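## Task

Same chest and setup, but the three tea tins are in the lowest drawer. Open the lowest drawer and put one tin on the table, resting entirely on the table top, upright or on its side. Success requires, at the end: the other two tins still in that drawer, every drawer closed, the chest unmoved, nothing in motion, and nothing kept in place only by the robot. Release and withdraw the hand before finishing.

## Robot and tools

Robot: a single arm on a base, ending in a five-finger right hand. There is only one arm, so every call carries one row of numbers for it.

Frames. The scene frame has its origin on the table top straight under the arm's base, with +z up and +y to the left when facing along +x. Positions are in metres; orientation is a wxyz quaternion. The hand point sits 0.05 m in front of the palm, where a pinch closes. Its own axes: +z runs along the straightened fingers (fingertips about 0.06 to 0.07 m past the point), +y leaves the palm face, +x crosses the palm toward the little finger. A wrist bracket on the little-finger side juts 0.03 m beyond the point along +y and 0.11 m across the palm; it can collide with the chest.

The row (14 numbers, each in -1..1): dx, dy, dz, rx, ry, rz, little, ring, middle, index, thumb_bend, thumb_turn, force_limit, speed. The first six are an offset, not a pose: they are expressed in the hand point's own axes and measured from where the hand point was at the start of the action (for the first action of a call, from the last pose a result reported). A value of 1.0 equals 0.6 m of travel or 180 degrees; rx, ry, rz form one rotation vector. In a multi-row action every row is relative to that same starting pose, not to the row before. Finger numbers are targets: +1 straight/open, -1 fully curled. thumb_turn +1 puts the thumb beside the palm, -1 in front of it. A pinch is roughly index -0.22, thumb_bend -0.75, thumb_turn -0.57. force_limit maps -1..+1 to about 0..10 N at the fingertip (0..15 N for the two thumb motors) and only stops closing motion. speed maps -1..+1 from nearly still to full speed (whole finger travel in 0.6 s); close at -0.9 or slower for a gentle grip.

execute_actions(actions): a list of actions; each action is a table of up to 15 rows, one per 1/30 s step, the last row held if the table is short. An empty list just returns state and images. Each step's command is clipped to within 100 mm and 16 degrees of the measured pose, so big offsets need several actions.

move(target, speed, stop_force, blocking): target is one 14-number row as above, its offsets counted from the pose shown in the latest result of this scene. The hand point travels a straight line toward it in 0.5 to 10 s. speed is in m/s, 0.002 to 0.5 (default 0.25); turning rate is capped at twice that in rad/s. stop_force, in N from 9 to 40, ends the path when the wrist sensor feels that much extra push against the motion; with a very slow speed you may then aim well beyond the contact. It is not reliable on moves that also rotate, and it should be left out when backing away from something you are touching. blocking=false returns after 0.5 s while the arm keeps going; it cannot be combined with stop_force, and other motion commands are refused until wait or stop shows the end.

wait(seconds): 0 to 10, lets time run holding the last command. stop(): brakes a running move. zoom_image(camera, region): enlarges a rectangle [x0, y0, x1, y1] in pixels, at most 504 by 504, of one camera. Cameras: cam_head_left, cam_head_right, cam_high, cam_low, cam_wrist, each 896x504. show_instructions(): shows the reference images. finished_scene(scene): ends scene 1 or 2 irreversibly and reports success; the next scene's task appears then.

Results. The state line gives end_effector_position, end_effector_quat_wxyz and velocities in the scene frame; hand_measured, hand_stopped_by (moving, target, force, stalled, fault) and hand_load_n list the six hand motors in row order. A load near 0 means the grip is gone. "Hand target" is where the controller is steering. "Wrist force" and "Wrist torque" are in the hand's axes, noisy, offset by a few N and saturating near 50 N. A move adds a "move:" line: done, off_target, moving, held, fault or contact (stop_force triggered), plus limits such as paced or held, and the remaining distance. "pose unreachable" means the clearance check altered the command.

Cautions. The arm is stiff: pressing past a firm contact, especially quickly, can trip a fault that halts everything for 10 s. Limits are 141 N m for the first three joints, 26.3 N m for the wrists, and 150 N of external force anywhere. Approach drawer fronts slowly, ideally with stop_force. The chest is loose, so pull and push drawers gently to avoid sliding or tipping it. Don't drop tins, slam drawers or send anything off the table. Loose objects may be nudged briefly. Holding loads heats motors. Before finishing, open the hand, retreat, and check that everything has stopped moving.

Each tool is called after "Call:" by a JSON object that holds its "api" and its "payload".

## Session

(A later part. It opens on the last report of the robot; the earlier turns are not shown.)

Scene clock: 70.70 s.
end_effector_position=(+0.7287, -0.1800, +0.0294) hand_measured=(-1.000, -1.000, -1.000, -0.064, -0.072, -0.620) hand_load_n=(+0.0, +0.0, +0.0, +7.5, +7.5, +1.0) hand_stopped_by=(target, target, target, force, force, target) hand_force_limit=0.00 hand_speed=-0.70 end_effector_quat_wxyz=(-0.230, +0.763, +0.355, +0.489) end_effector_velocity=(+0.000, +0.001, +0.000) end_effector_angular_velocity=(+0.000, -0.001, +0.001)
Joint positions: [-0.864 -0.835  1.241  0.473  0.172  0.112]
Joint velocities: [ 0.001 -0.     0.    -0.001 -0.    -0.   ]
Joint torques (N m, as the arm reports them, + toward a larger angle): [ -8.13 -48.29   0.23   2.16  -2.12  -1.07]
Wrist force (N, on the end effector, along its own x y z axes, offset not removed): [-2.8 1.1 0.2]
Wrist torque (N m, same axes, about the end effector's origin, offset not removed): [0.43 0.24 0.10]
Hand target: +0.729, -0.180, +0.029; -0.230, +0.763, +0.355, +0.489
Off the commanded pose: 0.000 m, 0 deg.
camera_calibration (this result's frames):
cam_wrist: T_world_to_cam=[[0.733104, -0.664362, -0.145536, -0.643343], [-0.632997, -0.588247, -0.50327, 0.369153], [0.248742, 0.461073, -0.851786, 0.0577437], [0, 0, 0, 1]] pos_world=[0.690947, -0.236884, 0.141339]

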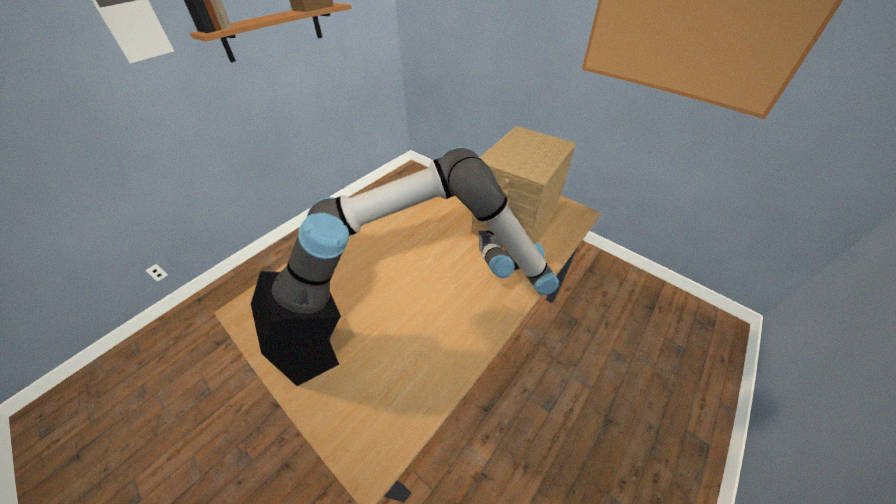

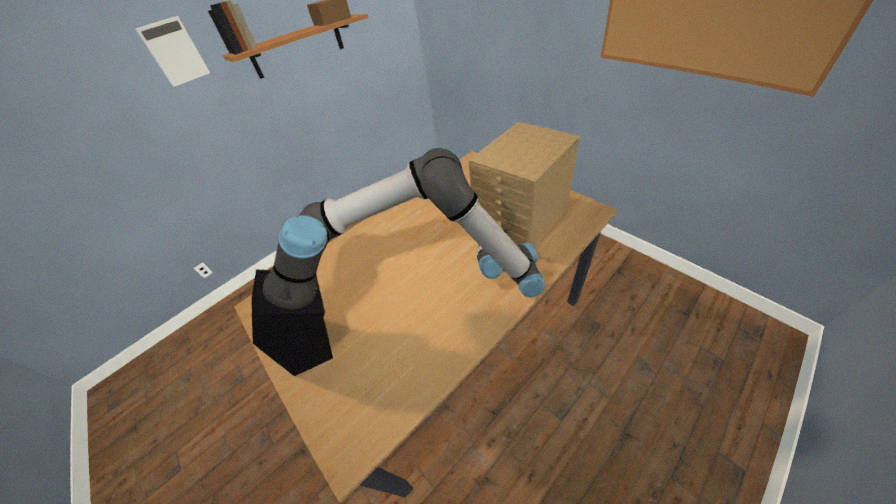

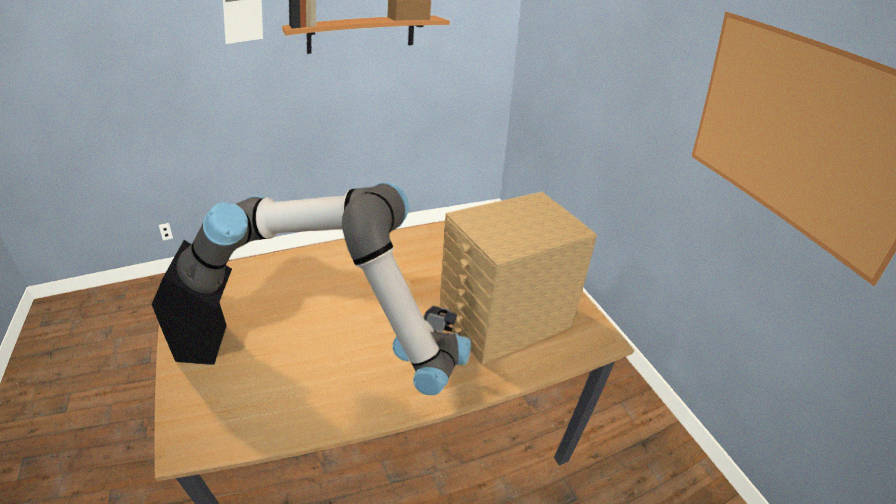

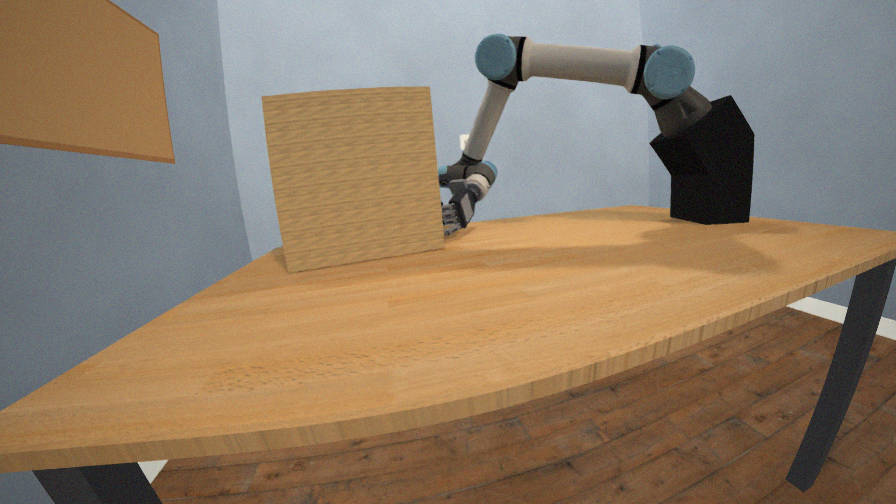

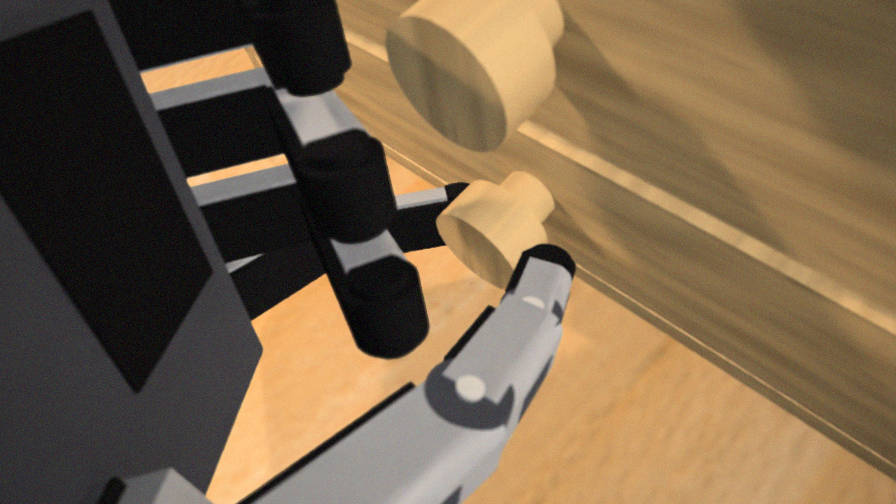

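Call:
{"api": "move", "payload": {"target": [-0.025,-0.057,-0.055,0,0,0,-1,-1,-1,-0.2,-0.6,-0.62,0.0,-0.7], "speed": 0.02}}

Scene clock: 74.23 s.
end_effector_position=(+0.6795, -0.1858, +0.0296) hand_measured=(-1.000, -1.000, -1.000, -0.064, -0.072, -0.620) hand_load_n=(+0.0, +0.0, +0.0, +7.5, +7.5, +1.0) hand_stopped_by=(target, target, target, force, force, target) hand_force_limit=0.00 hand_speed=-0.70 end_effector_quat_wxyz=(-0.229, +0.764, +0.354, +0.489) end_effector_velocity=(-0.004, +0.001, -0.000) end_effector_angular_velocity=(+0.007, +0.004, +0.004)
Joint positions: [-0.927 -0.806  1.347  0.672  0.14  -0.226]
Joint velocities: [-0.005  0.014  0.001  0.066 -0.003 -0.076]
Joint torques (N m, as the arm reports them, + toward a larger angle): [-16.3  -42.44 -12.55   3.35  -5.39  -2.07]
Wrist force (N, on the end effector, along its own x y z axes, offset not removed): [-4.3 0.3 1.6]
Wrist torque (N m, same axes, about the end effector's origin, offset not removed): [0.07 0.43 -0.16]
Hand target: +0.679, -0.186, +0.030; -0.229, +0.763, +0.355, +0.489
Off the commanded pose: 0.000 m, 0 deg.
move: done
camera_calibration (this result's frames):
cam_wrist: T_world_to_cam=[[0.731804, -0.66591, -0.145008, -0.610482], [-0.634104, -0.587328, -0.502949, 0.335699], [0.249752, 0.46001, -0.852065, 0.0719937], [0, 0, 0, 1]] pos_world=[0.64164, -0.242479, 0.141658]

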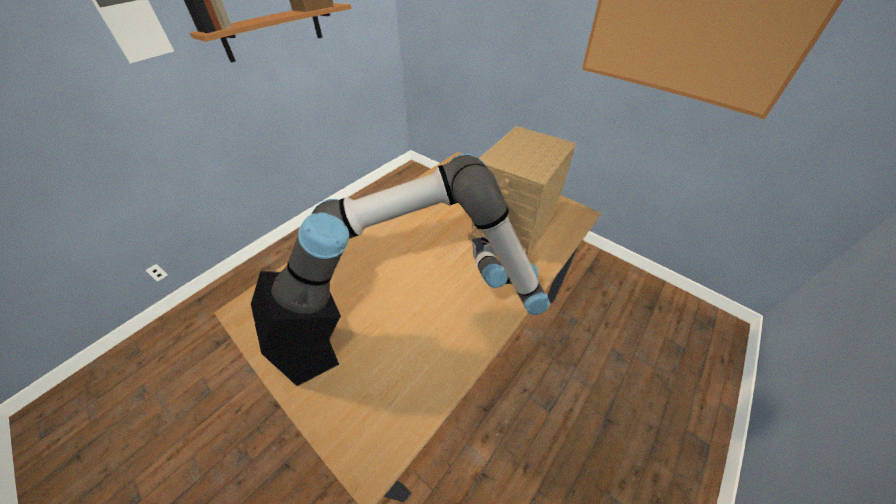

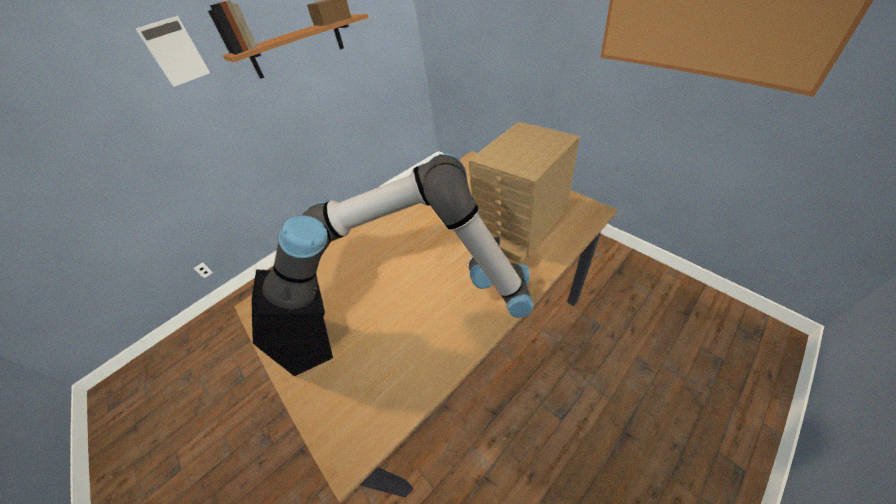

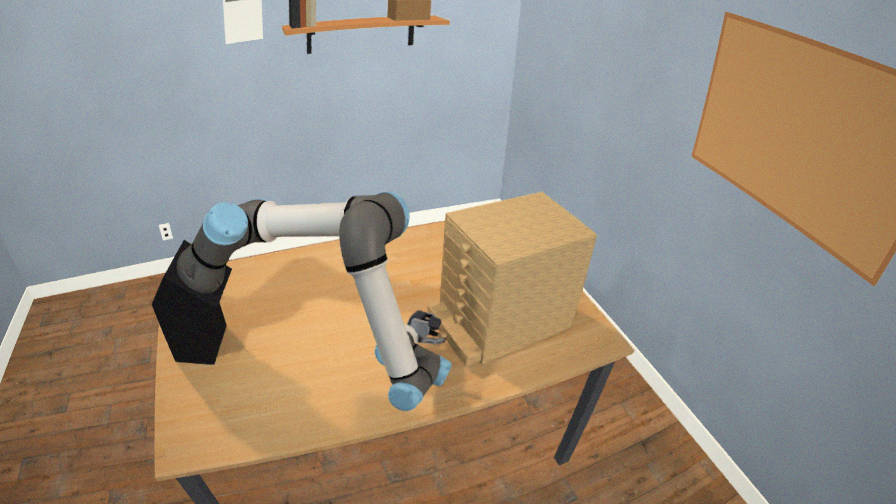

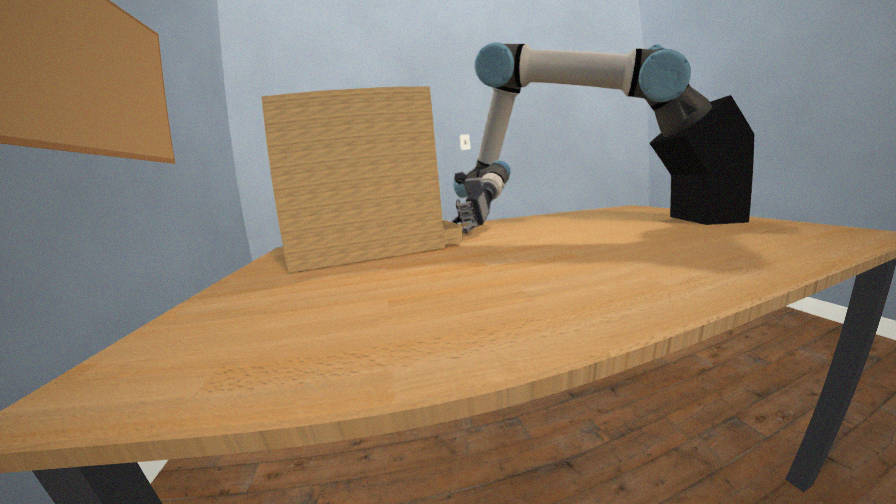

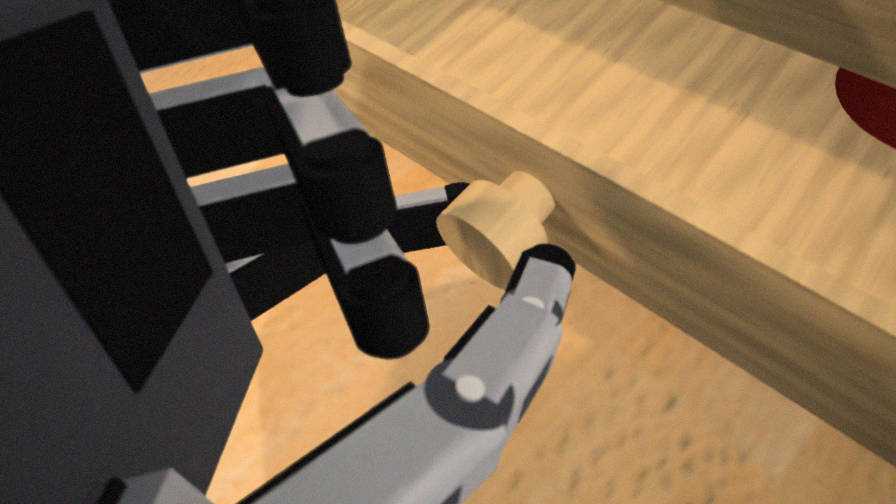

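Call:
{"api": "move", "payload": {"target": [-0.04,-0.092,-0.088,0,0,0,-1,-1,-1,-0.2,-0.6,-0.62,0.0,-0.7], "speed": 0.025}}

Scene clock: 79.23 s.
end_effector_position=(+0.6003, -0.1947, +0.0300) hand_measured=(-1.000, -1.000, -1.000, -0.064, -0.072, -0.620) hand_load_n=(+0.0, +0.0, +0.0, +7.5, +7.5, +1.0) hand_stopped_by=(target, target, target, force, force, target) hand_force_limit=0.00 hand_speed=-0.70 end_effector_quat_wxyz=(-0.228, +0.764, +0.354, +0.488) end_effector_velocity=(-0.003, -0.000, +0.000) end_effector_angular_velocity=(+0.007, -0.003, +0.007)
Joint positions: [-1.042 -0.717  1.566  1.158  0.146 -1.029]
Joint velocities: [-0.005  0.014  0.012  0.075  0.005 -0.102]
Joint torques (N m, as the arm reports them, + toward a larger angle): [-18.13 -36.4    9.48   2.2    1.58  -1.85]
Wrist force (N, on the end effector, along its own x y z axes, offset not removed): [-3.9 2.9 1.8]
Wrist torque (N m, same axes, about the end effector's origin, offset not removed): [0.42 0.39 0.04]
Hand target: +0.600, -0.195, +0.030; -0.228, +0.764, +0.354, +0.489
Off the commanded pose: 0.000 m, 0 deg.
move: done
camera_calibration (this result's frames):
cam_wrist: T_world_to_cam=[[0.730345, -0.667664, -0.144294, -0.557883], [-0.635766, -0.587171, -0.50103, 0.281391], [0.249795, 0.457662, -0.853316, 0.0957687], [0, 0, 0, 1]] pos_world=[0.562423, -0.251083, 0.142207]

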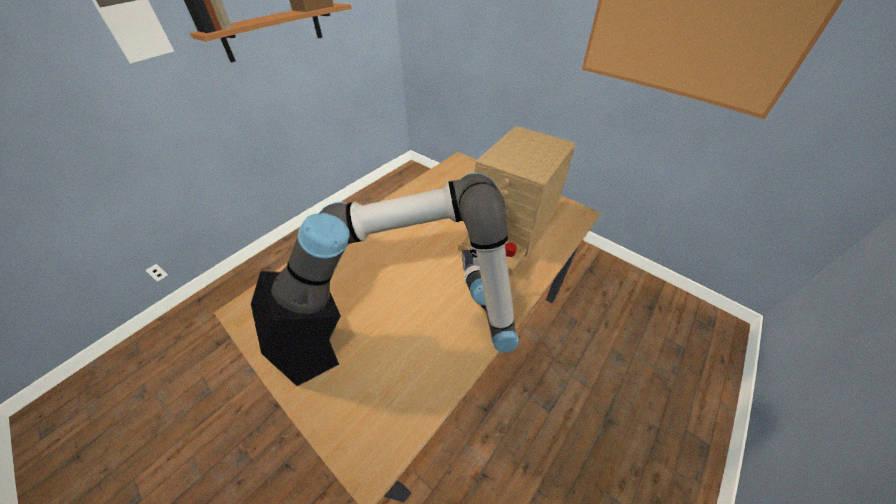

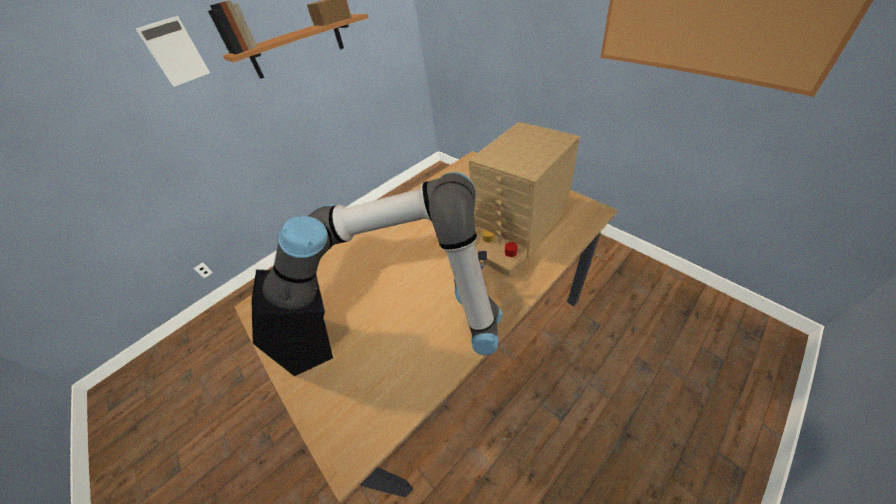

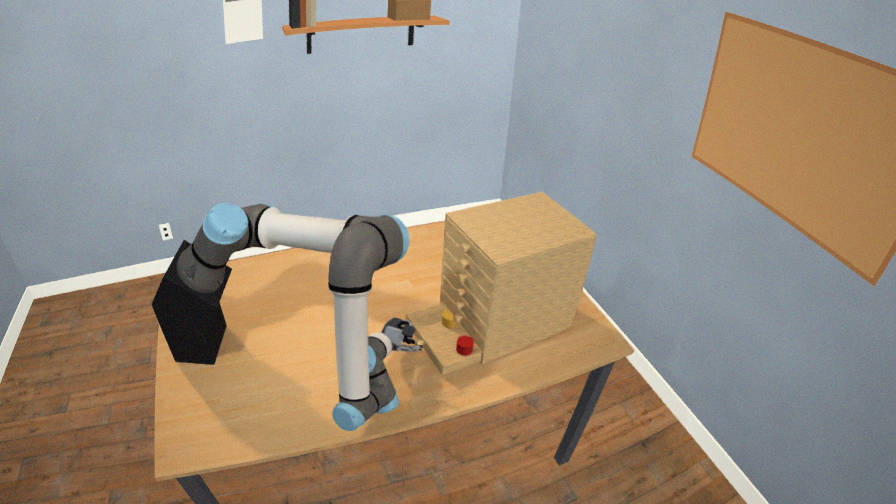

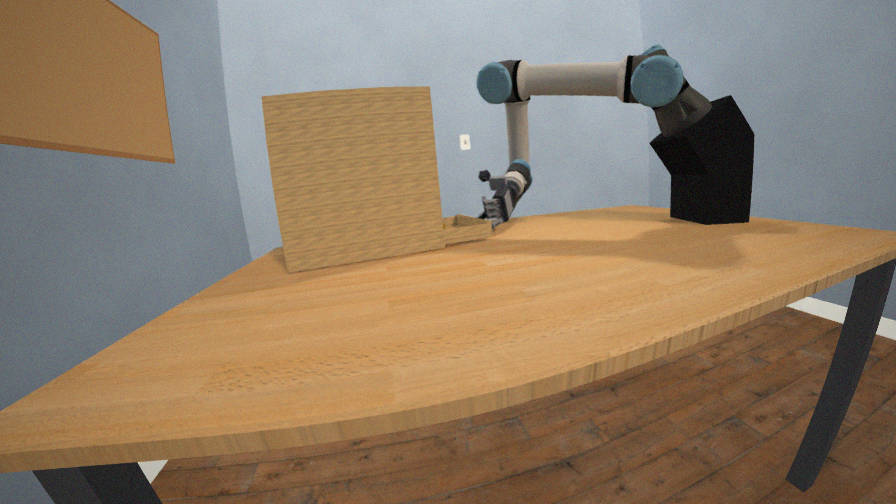

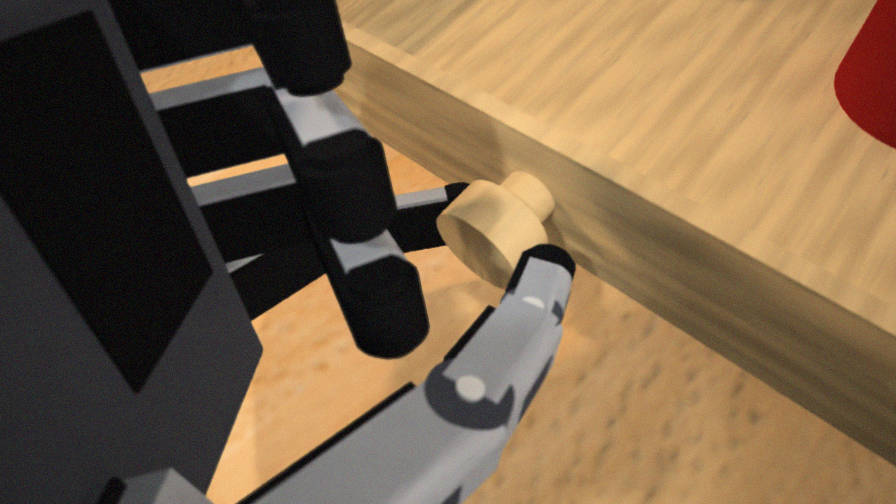

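Call:
{"api": "move", "payload": {"target": [-0.0175,-0.040,-0.0385,0,0,0,-1,-1,-1,-0.2,-0.6,-0.62,0.0,-0.7], "speed": 0.015}}

Scene clock: 85.77 s.
end_effector_position=(+0.5659, -0.1986, +0.0302) hand_measured=(-1.000, -1.000, -1.000, -0.064, -0.072, -0.620) hand_load_n=(+0.0, +0.0, +0.0, +7.5, +7.5, +1.0) hand_stopped_by=(target, target, target, force, force, target) hand_force_limit=0.00 hand_speed=-0.70 end_effector_quat_wxyz=(-0.228, +0.765, +0.354, +0.488) end_effector_velocity=(-0.003, -0.000, -0.000) end_effector_angular_velocity=(+0.003, +0.001, +0.001)
Joint positions: [-1.098 -0.687  1.674  1.305  0.177 -1.316]
Joint velocities: [-0.005  0.004  0.009  0.019  0.005 -0.03 ]
Joint torques (N m, as the arm reports them, + toward a larger angle): [-19.02 -33.44   8.7    1.53   2.18  -2.15]
Wrist force (N, on the end effector, along its own x y z axes, offset not removed): [-4.1 2.9 2.9]
Wrist torque (N m, same axes, about the end effector's origin, offset not removed): [0.43 0.32 -0.05]
Hand target: +0.566, -0.199, +0.030; -0.228, +0.765, +0.354, +0.488
Off the commanded pose: 0.000 m, 0 deg.
move: done
camera_calibration (this result's frames):
cam_wrist: T_world_to_cam=[[0.730112, -0.667938, -0.144204, -0.535247], [-0.636115, -0.587282, -0.500457, 0.257464], [0.249586, 0.45712, -0.853667, 0.106351], [0, 0, 0, 1]] pos_world=[0.528023, -0.254923, 0.142453]

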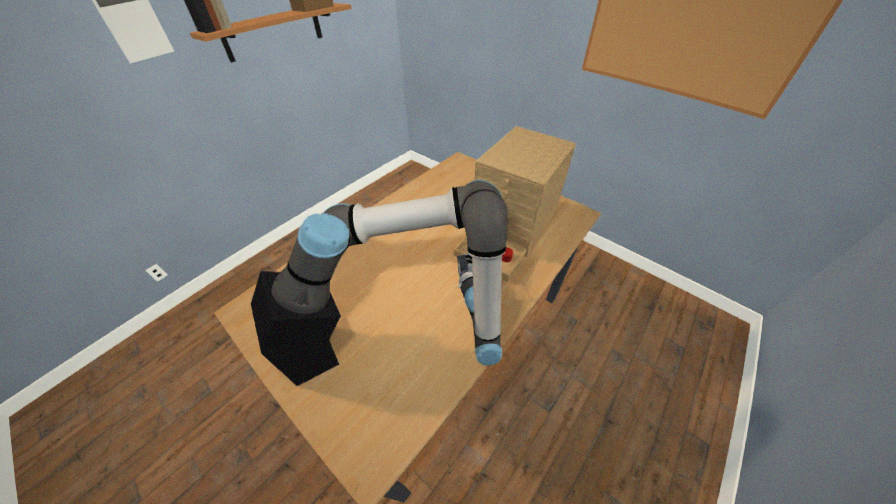

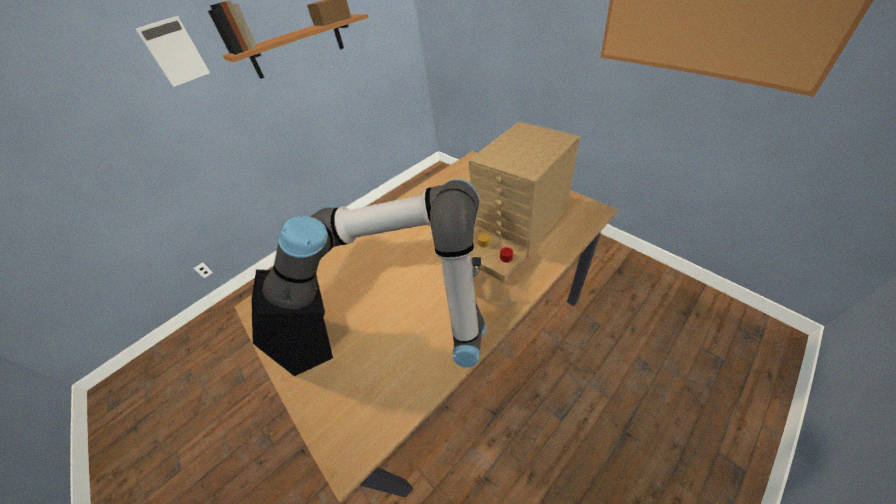

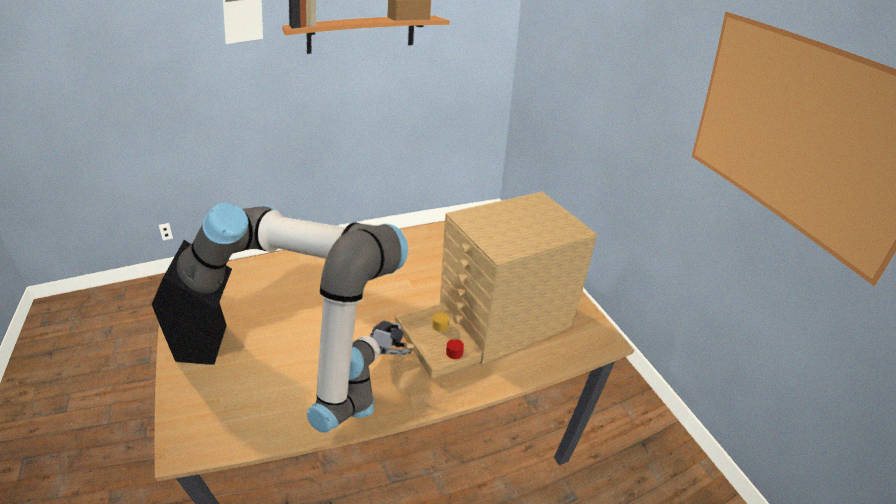

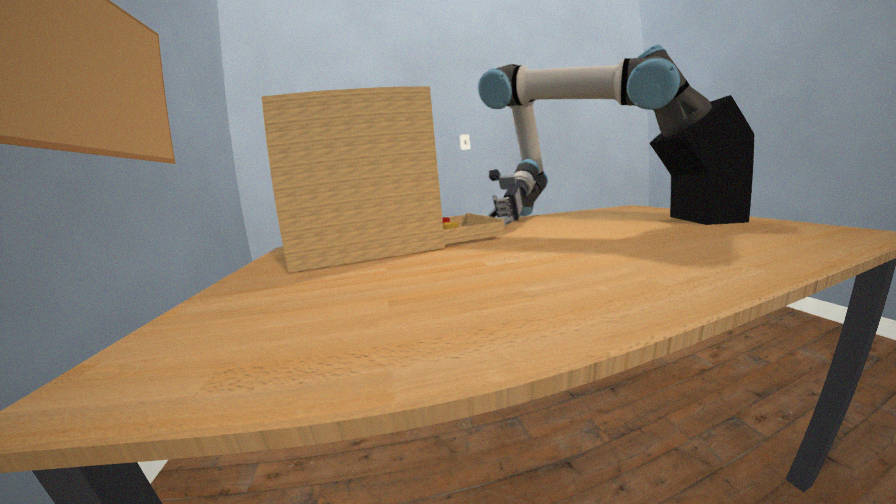

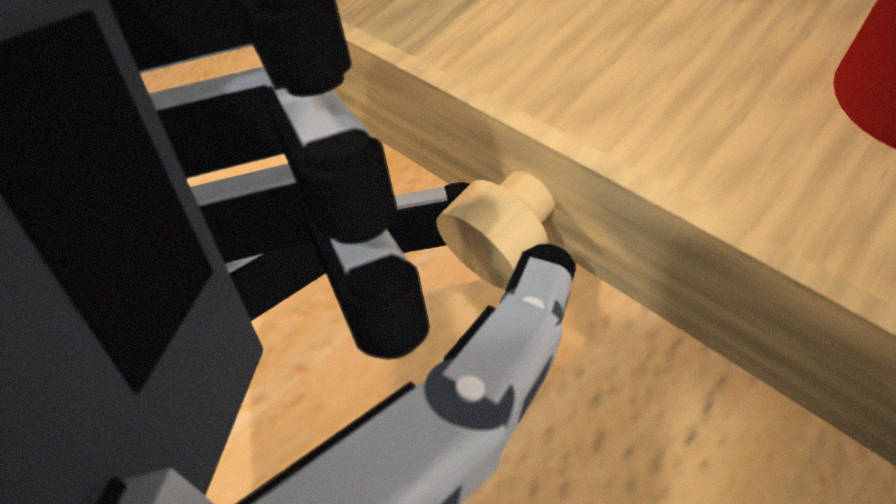

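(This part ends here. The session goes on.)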